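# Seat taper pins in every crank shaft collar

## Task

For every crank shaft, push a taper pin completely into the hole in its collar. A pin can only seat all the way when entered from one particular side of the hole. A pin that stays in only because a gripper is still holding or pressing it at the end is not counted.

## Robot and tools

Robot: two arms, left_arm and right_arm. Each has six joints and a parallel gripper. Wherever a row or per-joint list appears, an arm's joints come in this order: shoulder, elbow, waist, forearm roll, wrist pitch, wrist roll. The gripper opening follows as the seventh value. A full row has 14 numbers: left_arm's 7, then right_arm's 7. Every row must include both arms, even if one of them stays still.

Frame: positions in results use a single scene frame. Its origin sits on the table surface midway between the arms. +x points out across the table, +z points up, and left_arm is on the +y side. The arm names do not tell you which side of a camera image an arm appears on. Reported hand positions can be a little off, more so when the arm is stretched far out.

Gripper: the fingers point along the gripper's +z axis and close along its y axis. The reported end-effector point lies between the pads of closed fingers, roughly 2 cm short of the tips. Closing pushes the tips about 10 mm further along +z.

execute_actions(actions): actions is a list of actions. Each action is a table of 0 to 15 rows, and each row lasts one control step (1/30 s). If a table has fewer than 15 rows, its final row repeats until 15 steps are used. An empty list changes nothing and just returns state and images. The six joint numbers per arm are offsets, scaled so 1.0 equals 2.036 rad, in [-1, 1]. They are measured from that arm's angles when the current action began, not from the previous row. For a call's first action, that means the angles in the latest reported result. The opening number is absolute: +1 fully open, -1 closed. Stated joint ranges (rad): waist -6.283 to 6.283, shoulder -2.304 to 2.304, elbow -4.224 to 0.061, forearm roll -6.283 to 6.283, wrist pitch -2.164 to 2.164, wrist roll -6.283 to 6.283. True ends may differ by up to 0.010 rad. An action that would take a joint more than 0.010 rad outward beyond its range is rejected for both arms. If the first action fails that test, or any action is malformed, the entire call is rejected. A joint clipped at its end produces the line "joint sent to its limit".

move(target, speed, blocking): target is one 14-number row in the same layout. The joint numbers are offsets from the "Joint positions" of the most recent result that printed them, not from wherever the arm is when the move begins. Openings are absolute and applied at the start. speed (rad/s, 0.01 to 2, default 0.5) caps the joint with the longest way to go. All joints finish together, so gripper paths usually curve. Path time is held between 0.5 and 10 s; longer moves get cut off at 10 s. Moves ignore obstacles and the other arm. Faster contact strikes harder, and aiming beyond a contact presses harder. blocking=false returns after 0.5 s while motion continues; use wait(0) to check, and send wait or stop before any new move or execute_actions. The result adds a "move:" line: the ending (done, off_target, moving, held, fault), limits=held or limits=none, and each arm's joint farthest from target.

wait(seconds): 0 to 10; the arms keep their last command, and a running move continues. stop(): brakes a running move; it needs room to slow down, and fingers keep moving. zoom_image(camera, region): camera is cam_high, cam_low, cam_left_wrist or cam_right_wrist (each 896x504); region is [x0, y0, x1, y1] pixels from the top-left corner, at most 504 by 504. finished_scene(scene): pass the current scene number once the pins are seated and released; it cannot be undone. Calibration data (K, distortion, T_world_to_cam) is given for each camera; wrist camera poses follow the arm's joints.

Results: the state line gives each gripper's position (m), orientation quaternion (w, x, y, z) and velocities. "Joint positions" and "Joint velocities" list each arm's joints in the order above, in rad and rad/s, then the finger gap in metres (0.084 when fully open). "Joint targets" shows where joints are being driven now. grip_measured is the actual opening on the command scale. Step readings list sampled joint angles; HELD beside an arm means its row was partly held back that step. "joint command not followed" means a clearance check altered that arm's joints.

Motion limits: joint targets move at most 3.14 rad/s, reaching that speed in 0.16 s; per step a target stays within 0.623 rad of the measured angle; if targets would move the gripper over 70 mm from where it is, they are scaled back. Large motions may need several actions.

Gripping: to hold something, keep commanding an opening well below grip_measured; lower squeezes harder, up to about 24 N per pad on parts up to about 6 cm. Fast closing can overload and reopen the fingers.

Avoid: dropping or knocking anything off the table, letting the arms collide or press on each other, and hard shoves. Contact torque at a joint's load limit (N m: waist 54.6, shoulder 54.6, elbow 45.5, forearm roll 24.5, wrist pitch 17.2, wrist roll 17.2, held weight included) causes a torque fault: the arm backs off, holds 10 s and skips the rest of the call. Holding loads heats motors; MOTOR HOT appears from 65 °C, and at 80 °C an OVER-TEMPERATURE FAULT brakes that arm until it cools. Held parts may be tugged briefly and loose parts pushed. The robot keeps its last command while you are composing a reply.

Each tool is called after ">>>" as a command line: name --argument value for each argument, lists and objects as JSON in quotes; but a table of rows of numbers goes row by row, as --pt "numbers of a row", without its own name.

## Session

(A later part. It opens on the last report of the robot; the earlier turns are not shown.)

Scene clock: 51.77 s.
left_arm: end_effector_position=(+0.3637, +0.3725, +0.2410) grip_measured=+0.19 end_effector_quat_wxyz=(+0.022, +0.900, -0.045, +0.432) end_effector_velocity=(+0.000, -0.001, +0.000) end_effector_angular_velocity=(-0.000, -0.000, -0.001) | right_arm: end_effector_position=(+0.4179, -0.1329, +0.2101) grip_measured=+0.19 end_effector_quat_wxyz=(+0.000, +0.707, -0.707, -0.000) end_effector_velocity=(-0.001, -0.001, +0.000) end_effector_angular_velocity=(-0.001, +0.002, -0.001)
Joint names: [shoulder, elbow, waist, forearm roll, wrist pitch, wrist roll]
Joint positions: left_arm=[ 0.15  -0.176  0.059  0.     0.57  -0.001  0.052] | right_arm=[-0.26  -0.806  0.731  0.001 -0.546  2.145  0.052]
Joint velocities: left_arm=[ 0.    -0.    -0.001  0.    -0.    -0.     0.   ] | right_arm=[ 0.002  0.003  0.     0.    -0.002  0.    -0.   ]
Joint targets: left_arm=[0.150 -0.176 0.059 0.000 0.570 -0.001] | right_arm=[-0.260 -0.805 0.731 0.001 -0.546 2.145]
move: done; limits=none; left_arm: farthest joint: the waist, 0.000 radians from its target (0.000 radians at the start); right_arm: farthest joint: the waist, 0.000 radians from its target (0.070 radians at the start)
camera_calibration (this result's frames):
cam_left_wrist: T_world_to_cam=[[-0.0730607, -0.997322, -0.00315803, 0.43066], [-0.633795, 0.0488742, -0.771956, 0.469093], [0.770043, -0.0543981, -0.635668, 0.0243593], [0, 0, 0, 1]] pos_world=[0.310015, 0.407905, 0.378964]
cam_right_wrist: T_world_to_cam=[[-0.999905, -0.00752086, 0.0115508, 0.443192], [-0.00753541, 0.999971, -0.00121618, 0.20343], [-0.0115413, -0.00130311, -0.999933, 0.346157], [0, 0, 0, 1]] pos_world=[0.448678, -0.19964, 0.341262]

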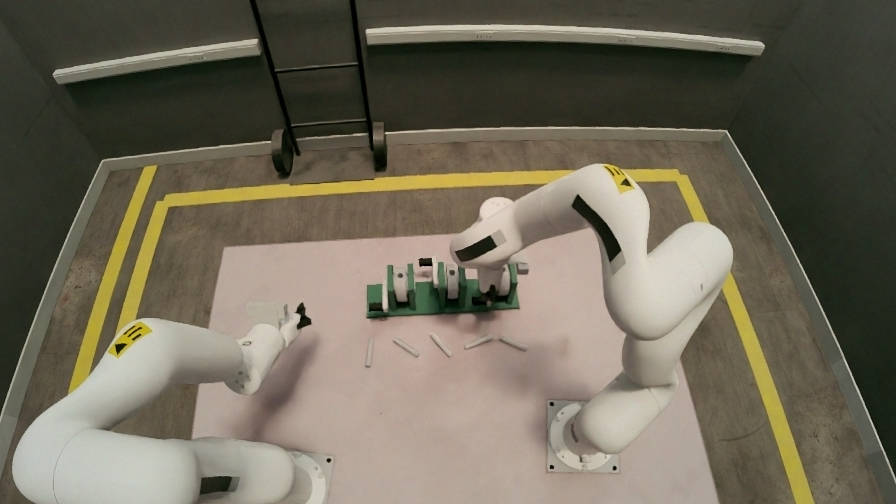

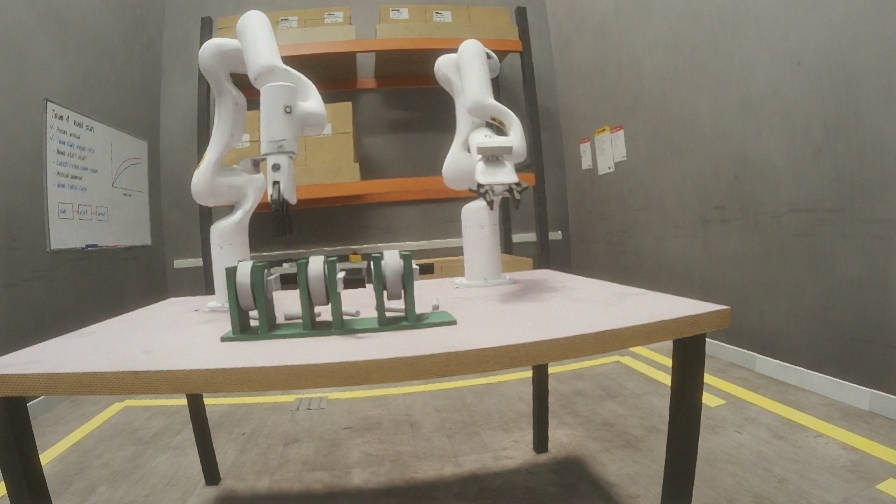

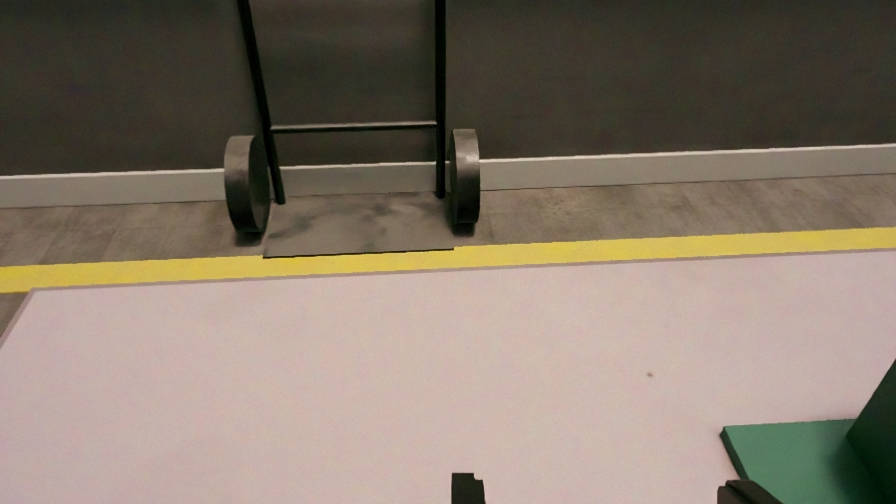

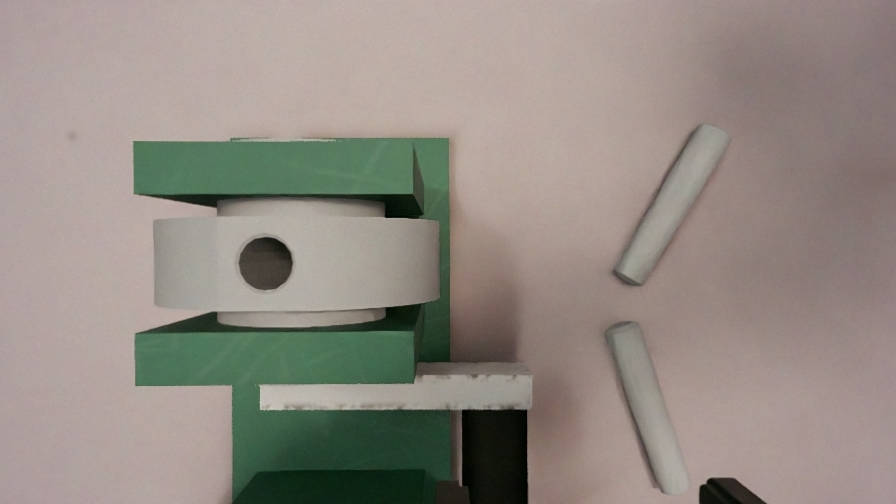

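>>> move --target '[0,0,0,0,0,0,0.2,-0.1295,-0.0157,0.005,0,0.1138,0.005,0.2]' --speed 0.2

>>> move --target '[0,0,0,0,0,0,0.2,0,0,0,0,0,0,-0.6]'

>>> move --target '[0,0,0,0,0,0,0.2,0.0291,-0.0114,-0.0057,0,-0.0405,-0.0057,-0.6]' --speed 0.08

>>> move --target '[0,0,0,0,0,0,0.2,-0.0183,-0.0778,-0.0304,0,-0.0595,-0.0304,-0.42]' --speed 0.12

>>> move --target '[0,0,0,0,0,0,0.2,-0.0781,-0.0796,-0.0248,0,-0.0015,-0.0248,-0.42]' --speed 0.12

Scene clock: 79.67 s.
left_arm: end_effector_position=(+0.3637, +0.3725, +0.2410) grip_measured=+0.19 end_effector_quat_wxyz=(+0.022, +0.900, -0.045, +0.432) end_effector_velocity=(-0.000, +0.000, -0.000) end_effector_angular_velocity=(-0.000, +0.001, +0.001) | right_arm: end_effector_position=(+0.4319, -0.1182, +0.0985) grip_measured=+0.19 end_effector_quat_wxyz=(-0.000, +0.707, -0.707, -0.000) end_effector_velocity=(-0.002, -0.001, -0.003) end_effector_angular_velocity=(-0.004, +0.006, -0.001)
Joint names: [shoulder, elbow, waist, forearm roll, wrist pitch, wrist roll]
Joint positions: left_arm=[ 0.15  -0.176  0.059  0.     0.57  -0.001  0.052] | right_arm=[-0.523 -0.838  0.742  0.001 -0.314  2.155  0.052]
Joint velocities: left_arm=[-0.001 -0.     0.001 -0.001 -0.     0.    -0.   ] | right_arm=[-0.005  0.001 -0.     0.    -0.001  0.001 -0.   ]
Joint targets: left_arm=[0.150 -0.176 0.059 0.000 0.570 -0.001] | right_arm=[-0.524 -0.838 0.742 0.001 -0.314 2.155]
move: done; limits=none; left_arm: farthest joint: the waist, 0.000 radians from its target (0.000 radians at the start); right_arm: farthest joint: the waist, 0.000 radians from its target (0.010 radians at the start)
camera_calibration (this result's frames):
cam_left_wrist: T_world_to_cam=[[-0.0730609, -0.997322, -0.00315816, 0.43066], [-0.633795, 0.0488744, -0.771956, 0.469093], [0.770043, -0.0543982, -0.635668, 0.0243594], [0, 0, 0, 1]] pos_world=[0.310015, 0.407905, 0.378964]
cam_right_wrist: T_world_to_cam=[[-0.99991, -0.00746289, 0.0111666, 0.458652], [-0.00747576, 0.999971, -0.00111077, 0.188625], [-0.0111579, -0.00119415, -0.999937, 0.234677], [0, 0, 0, 1]] pos_world=[0.462639, -0.184917, 0.22975]

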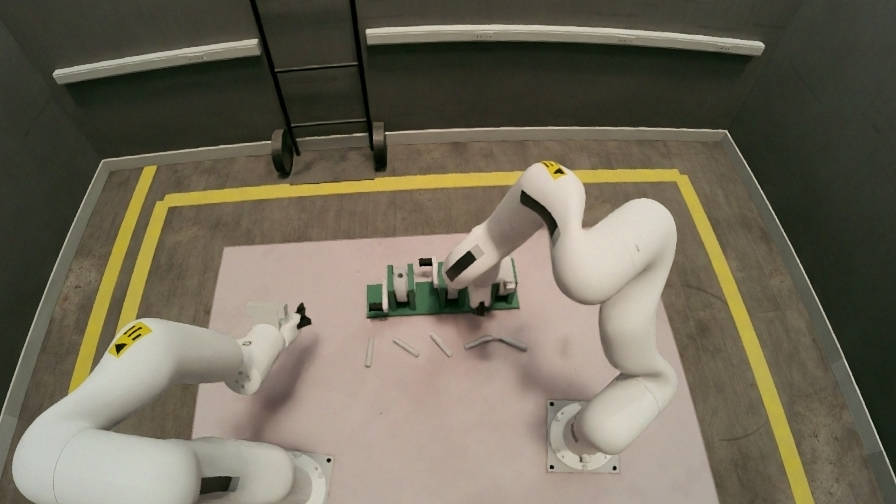

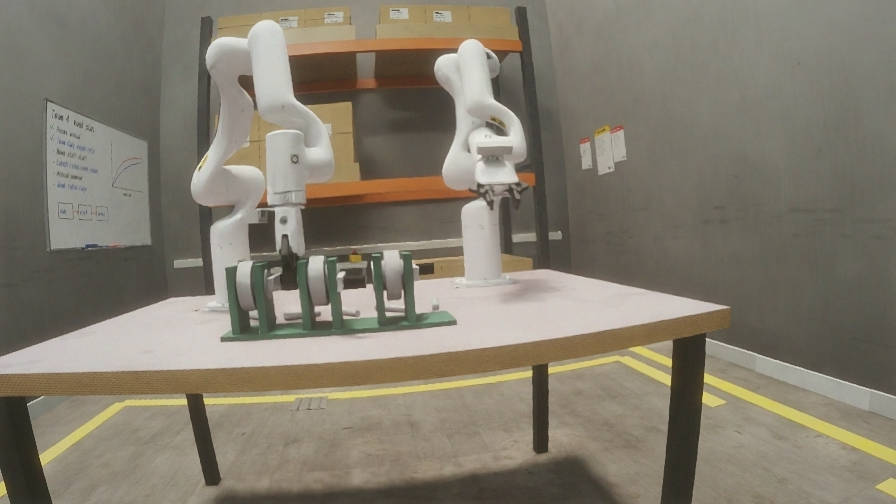

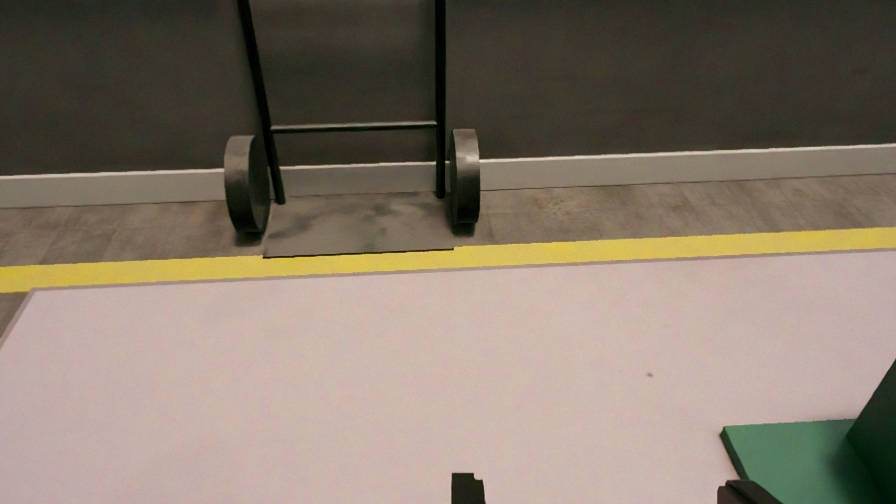

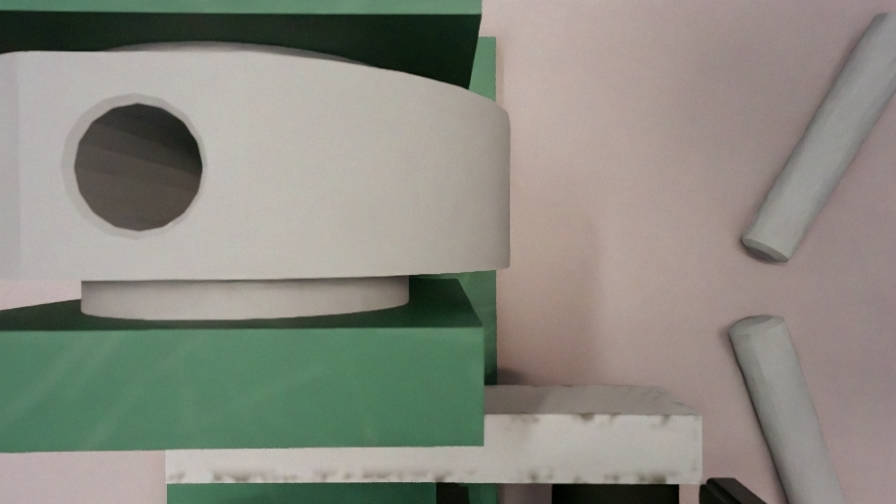

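Scene clock: 80.17 s.
left_arm: end_effector_position=(+0.3637, +0.3725, +0.2410) grip_measured=+0.19 end_effector_quat_wxyz=(+0.022, +0.900, -0.045, +0.432) end_effector_velocity=(-0.000, -0.000, -0.001) end_effector_angular_velocity=(+0.000, +0.002, -0.000) | right_arm: end_effector_position=(+0.4310, -0.1183, +0.0983) grip_measured=-0.47 end_effector_quat_wxyz=(+0.001, +0.707, -0.707, -0.000) end_effector_velocity=(+0.001, -0.000, +0.000) end_effector_angular_velocity=(+0.001, -0.001, +0.000)
Joint names: [shoulder, elbow, waist, forearm roll, wrist pitch, wrist roll]
Joint positions: left_arm=[ 0.15  -0.176  0.059  0.     0.57  -0.001  0.052] | right_arm=[-0.524 -0.837  0.742  0.001 -0.316  2.156  0.024]
Joint velocities: left_arm=[-0.001  0.    -0.    -0.    -0.001  0.     0.   ] | right_arm=[ 0.    -0.001 -0.001 -0.001  0.001 -0.     0.   ]
Joint targets: left_arm=[0.150 -0.176 0.059 0.000 0.570 -0.001] | right_arm=[-0.523 -0.838 0.742 0.001 -0.314 2.155]
move: done; limits=none; left_arm: farthest joint: the waist, 0.000 radians from its target (0.000 radians at the start); right_arm: farthest joint: the wrist pitch, 0.002 radians from its target (0.000 radians at the start)
camera_calibration (this result's frames):
cam_left_wrist: T_world_to_cam=[[-0.0730608, -0.997322, -0.00315812, 0.43066], [-0.633795, 0.0488743, -0.771956, 0.469093], [0.770043, -0.0543981, -0.635668, 0.0243594], [0, 0, 0, 1]] pos_world=[0.310015, 0.407905, 0.378964]
cam_right_wrist: T_world_to_cam=[[-0.999883, -0.0075919, 0.0132735, 0.457482], [-0.00762342, 0.999968, -0.00232557, 0.188964], [-0.0132555, -0.00242649, -0.999909, 0.23514], [0, 0, 0, 1]] pos_world=[0.461986, -0.184914, 0.229486]

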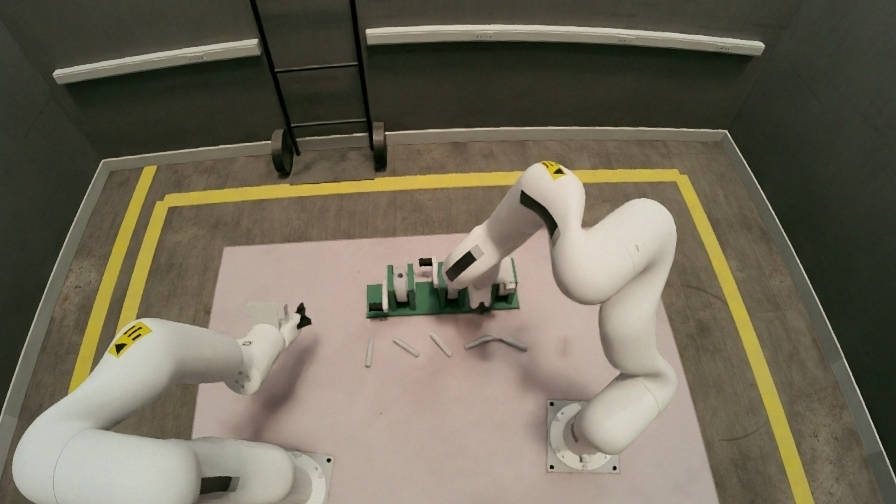

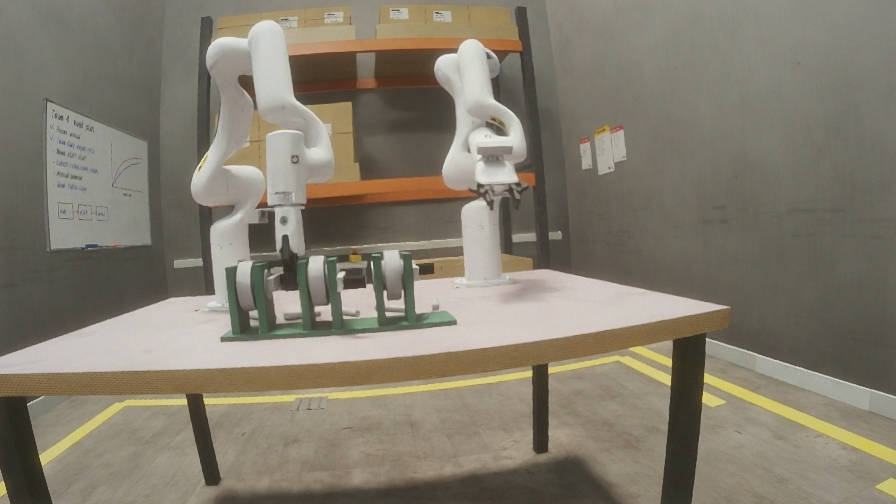

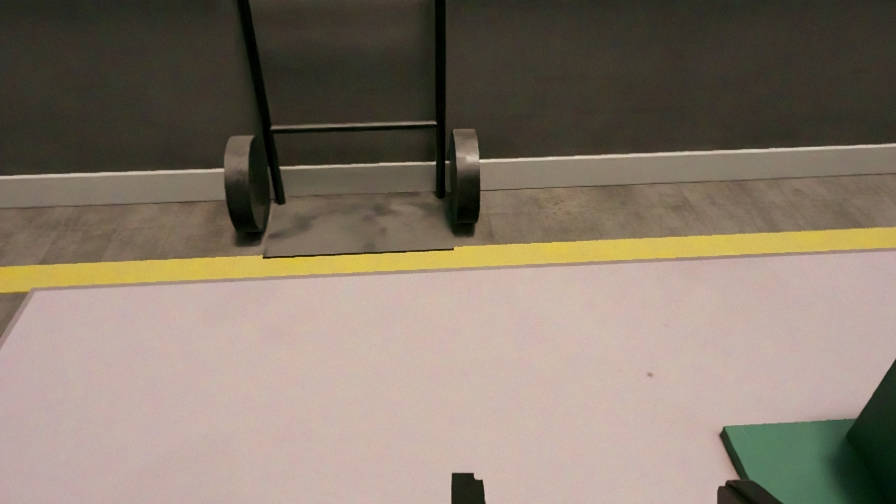

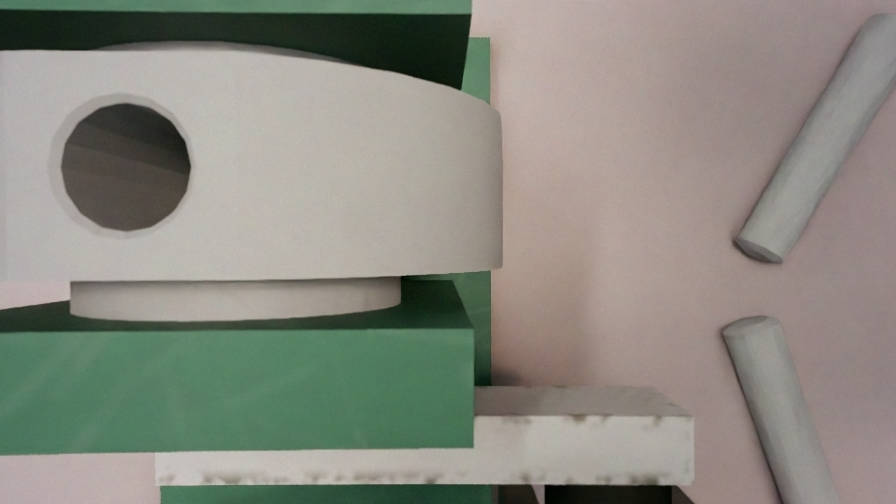

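Scene clock: 81.67 s.
left_arm: end_effector_position=(+0.3637, +0.3725, +0.2410) grip_measured=+0.19 end_effector_quat_wxyz=(+0.022, +0.900, -0.045, +0.432) end_effector_velocity=(+0.000, +0.000, +0.001) end_effector_angular_velocity=(-0.000, -0.002, +0.001) | right_arm: end_effector_position=(+0.4414, -0.1181, +0.1331) grip_measured=-0.47 end_effector_quat_wxyz=(+0.000, +0.707, -0.707, -0.000) end_effector_velocity=(-0.002, +0.000, +0.000) end_effector_angular_velocity=(-0.002, +0.003, +0.002)
Joint names: [shoulder, elbow, waist, forearm roll, wrist pitch, wrist roll]
Joint positions: left_arm=[ 0.15  -0.176  0.059  0.     0.57  -0.001  0.052] | right_arm=[-0.464 -0.861  0.731  0.001 -0.397  2.144  0.023]
Joint velocities: left_arm=[ 0.001 -0.     0.001 -0.     0.001 -0.     0.   ] | right_arm=[ 0.001  0.001  0.002  0.001 -0.003 -0.001 -0.   ]
Joint targets: left_arm=[0.150 -0.176 0.059 0.000 0.570 -0.001] | right_arm=[-0.464 -0.860 0.731 0.001 -0.398 2.144]
move: done; limits=none; left_arm: farthest joint: the waist, 0.000 radians from its target (0.000 radians at the start); right_arm: farthest joint: the wrist pitch, 0.001 radians from its target (0.083 radians at the start)
camera_calibration (this result's frames):
cam_left_wrist: T_world_to_cam=[[-0.0730608, -0.997322, -0.00315812, 0.43066], [-0.633795, 0.0488743, -0.771956, 0.469093], [0.770043, -0.0543981, -0.635668, 0.0243593], [0, 0, 0, 1]] pos_world=[0.310015, 0.407905, 0.378964]
cam_right_wrist: T_world_to_cam=[[-0.999898, -0.00760002, 0.0120641, 0.467574], [-0.00761827, 0.99997, -0.0014674, 0.1888], [-0.0120526, -0.00155916, -0.999926, 0.269732], [0, 0, 0, 1]] pos_world=[0.472216, -0.18482, 0.264349]

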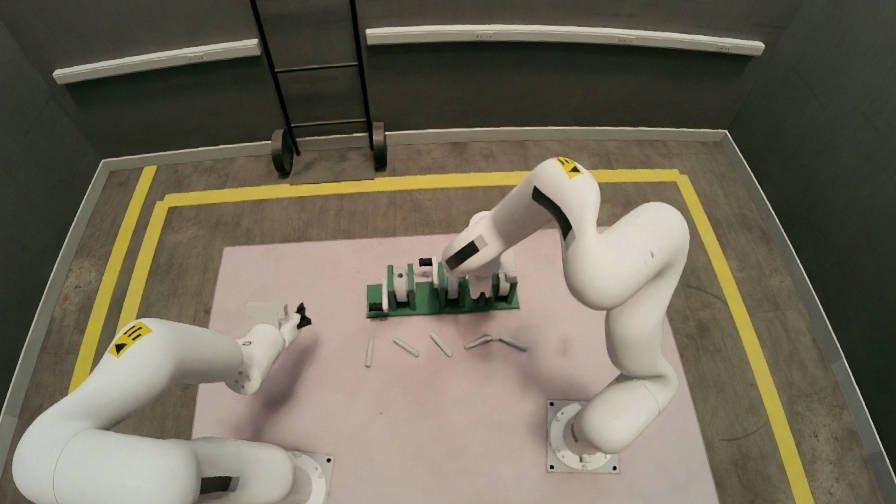

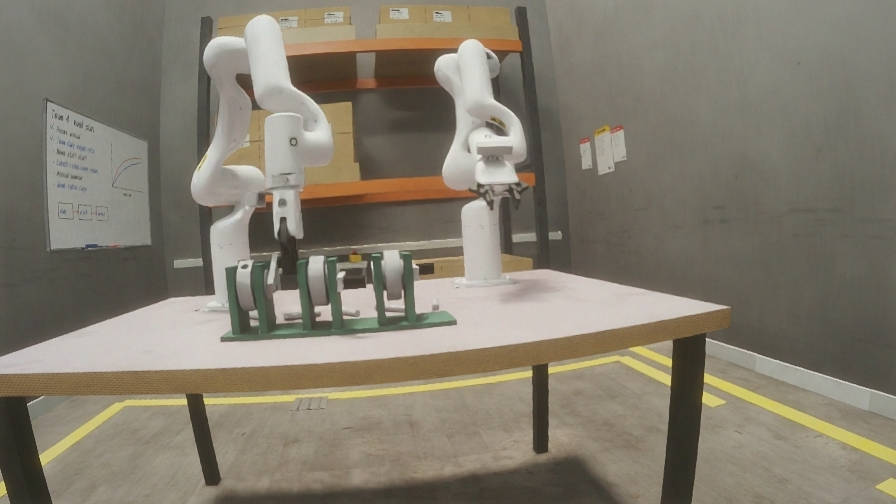

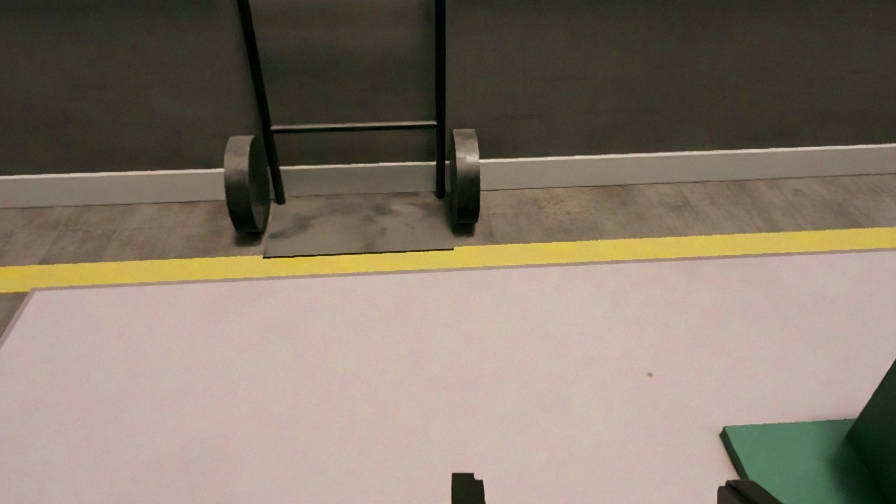

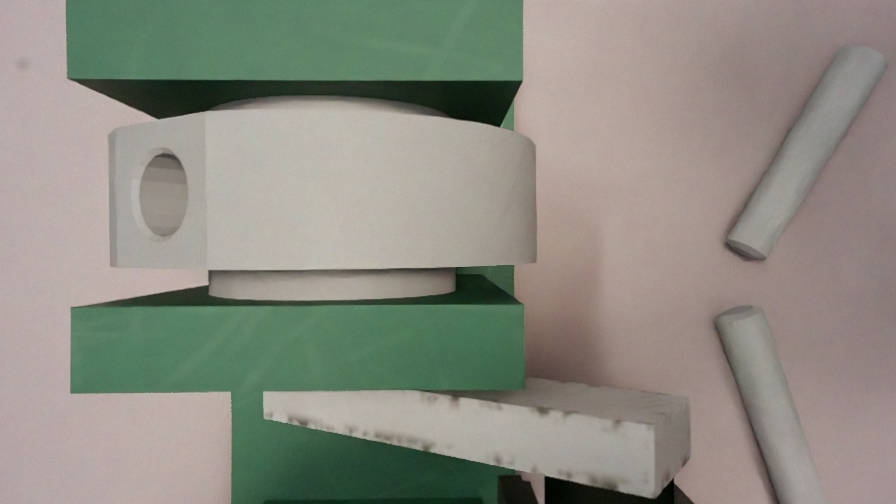

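Scene clock: 83.30 s.
left_arm: end_effector_position=(+0.3637, +0.3725, +0.2410) grip_measured=+0.19 end_effector_quat_wxyz=(+0.022, +0.900, -0.045, +0.432) end_effector_velocity=(-0.000, -0.000, -0.001) end_effector_angular_velocity=(+0.000, +0.002, -0.000) | right_arm: end_effector_position=(+0.5012, -0.1183, +0.1654) grip_measured=-0.44 end_effector_quat_wxyz=(+0.000, +0.707, -0.707, -0.000) end_effector_velocity=(-0.000, -0.000, +0.001) end_effector_angular_velocity=(-0.000, +0.001, -0.001)
Joint names: [shoulder, elbow, waist, forearm roll, wrist pitch, wrist roll]
Joint positions: left_arm=[ 0.15  -0.176  0.059  0.     0.57  -0.001  0.052] | right_arm=[-0.502 -1.019  0.669  0.001 -0.518  2.082  0.025]
Joint velocities: left_arm=[-0.002  0.    -0.    -0.    -0.    -0.     0.   ] | right_arm=[ 0.002  0.001 -0.     0.    -0.002  0.001 -0.   ]
Joint targets: left_arm=[0.150 -0.176 0.059 0.000 0.570 -0.001] | right_arm=[-0.502 -1.019 0.669 0.001 -0.518 2.082]
move: done; limits=none; left_arm: farthest joint: the waist, 0.000 radians from its target (0.000 radians at the start); right_arm: farthest joint: the waist, 0.000 radians from its target (0.062 radians at the start)
camera_calibration (this result's frames):
cam_left_wrist: T_world_to_cam=[[-0.0730609, -0.997322, -0.00315817, 0.43066], [-0.633794, 0.0488744, -0.771956, 0.469093], [0.770043, -0.0543982, -0.635668, 0.0243593], [0, 0, 0, 1]] pos_world=[0.310015, 0.407905, 0.378964]
cam_right_wrist: T_world_to_cam=[[-0.999898, -0.00770911, 0.0120161, 0.526996], [-0.00772508, 0.999969, -0.00128295, 0.189493], [-0.0120059, -0.00137565, -0.999927, 0.30274], [0, 0, 0, 1]] pos_world=[0.532041, -0.185008, 0.296629]

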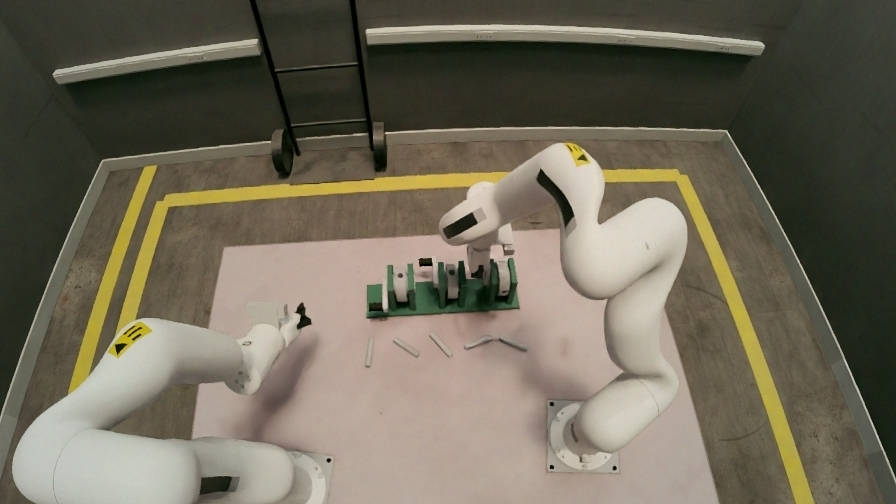

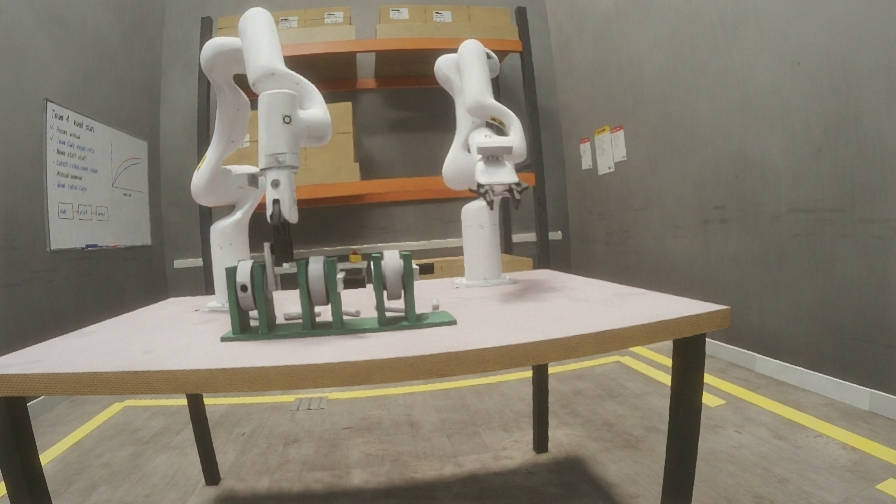

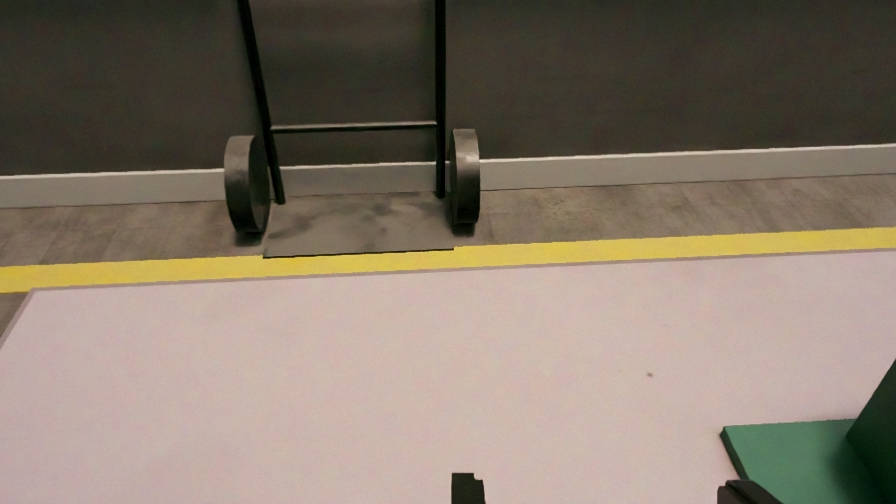

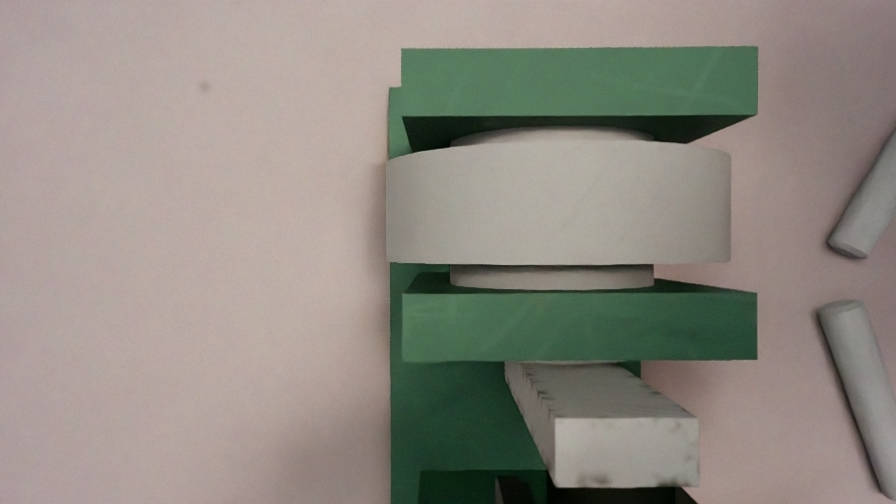

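Scene clock: 84.97 s.
left_arm: end_effector_position=(+0.3637, +0.3725, +0.2410) grip_measured=+0.19 end_effector_quat_wxyz=(+0.022, +0.900, -0.045, +0.432) end_effector_velocity=(-0.000, +0.000, +0.000) end_effector_angular_velocity=(-0.000, -0.000, +0.000) | right_arm: end_effector_position=(+0.5608, -0.1184, +0.1325) grip_measured=-0.44 end_effector_quat_wxyz=(+0.000, +0.707, -0.707, -0.000) end_effector_velocity=(+0.002, +0.001, +0.000) end_effector_angular_velocity=(+0.002, -0.005, -0.000)
Joint names: [shoulder, elbow, waist, forearm roll, wrist pitch, wrist roll]
Joint positions: left_arm=[ 0.15  -0.176  0.059  0.     0.57  -0.001  0.052] | right_arm=[-0.66  -1.181  0.618  0.001 -0.522  2.032  0.025]
Joint velocities: left_arm=[ 0.001  0.     0.    -0.    -0.001 -0.     0.   ] | right_arm=[-0.    -0.001 -0.    -0.     0.004 -0.     0.   ]
Joint targets: left_arm=[0.150 -0.176 0.059 0.000 0.570 -0.001] | right_arm=[-0.661 -1.181 0.618 0.001 -0.521 2.032]
move: done; limits=none; left_arm: farthest joint: the waist, 0.000 radians from its target (0.000 radians at the start); right_arm: farthest joint: the shoulder, 0.001 radians from its target (0.159 radians at the start)
camera_calibration (this result's frames):
cam_left_wrist: T_world_to_cam=[[-0.0730608, -0.997322, -0.00315818, 0.43066], [-0.633794, 0.0488744, -0.771956, 0.469093], [0.770043, -0.0543981, -0.635668, 0.0243593], [0, 0, 0, 1]] pos_world=[0.310015, 0.407905, 0.378964]
cam_right_wrist: T_world_to_cam=[[-0.999895, -0.00775604, 0.0122301, 0.586886], [-0.00777315, 0.999969, -0.00135189, 0.190067], [-0.0122192, -0.00144681, -0.999924, 0.270657], [0, 0, 0, 1]] pos_world=[0.591609, -0.185118, 0.263716]

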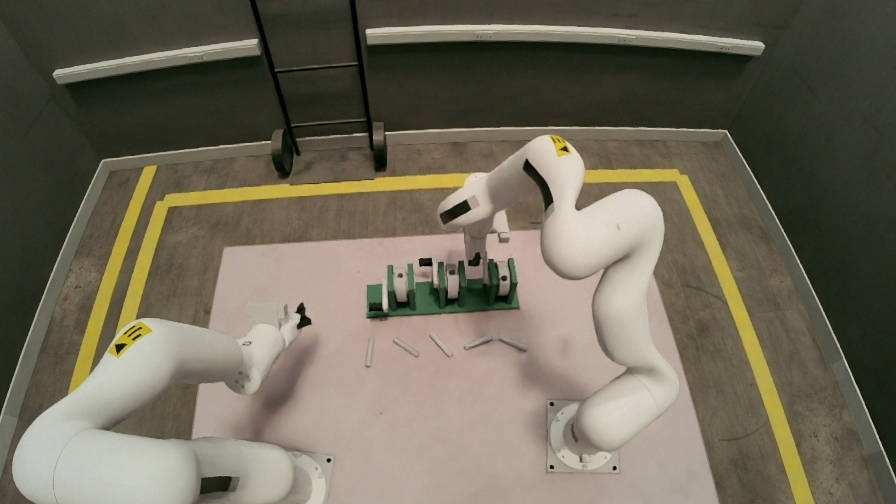

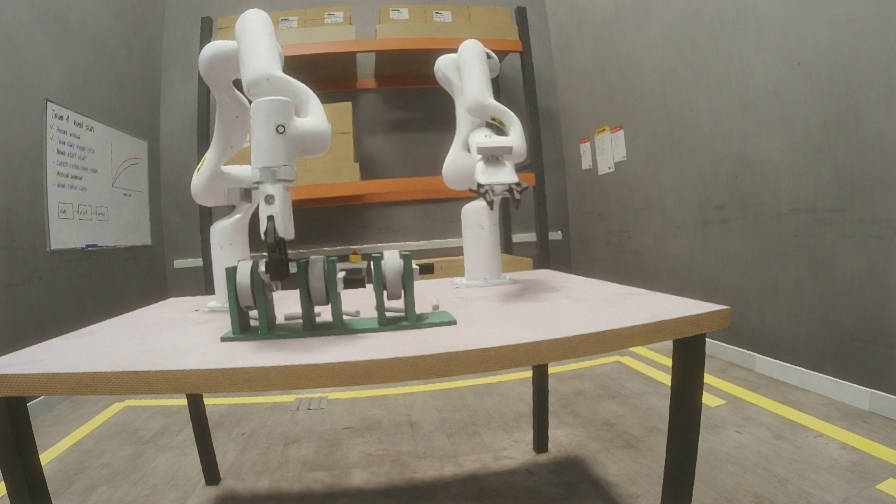

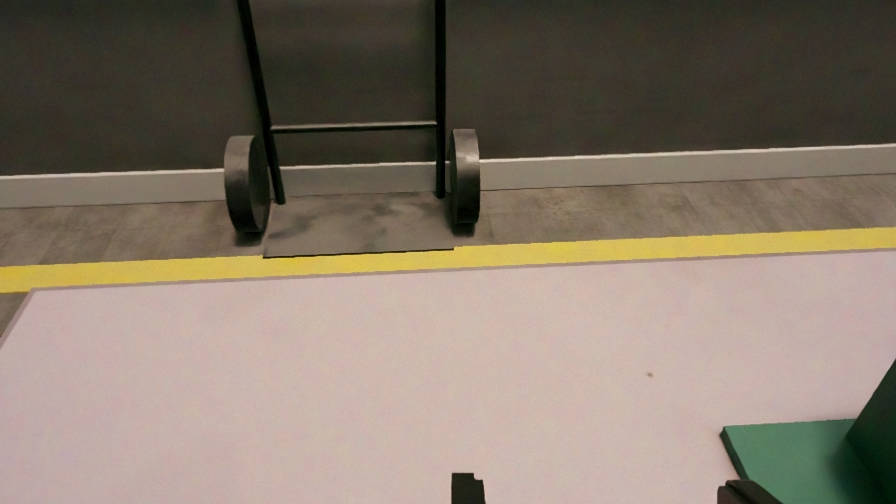

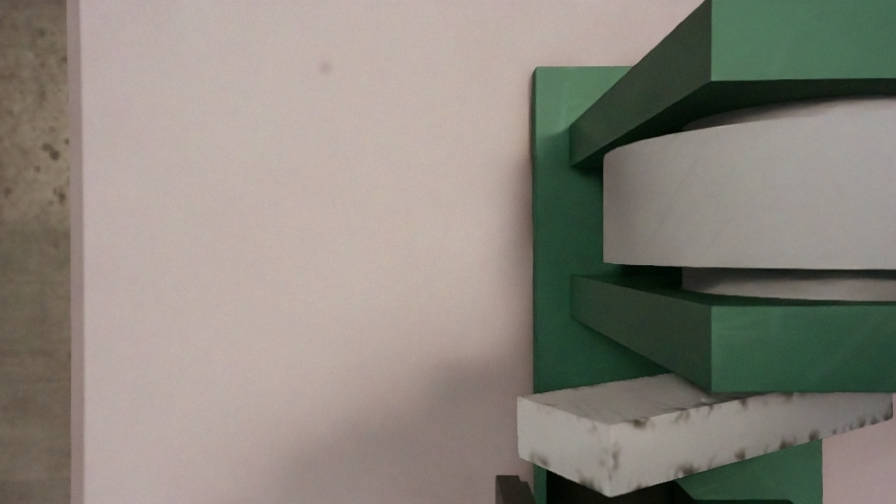

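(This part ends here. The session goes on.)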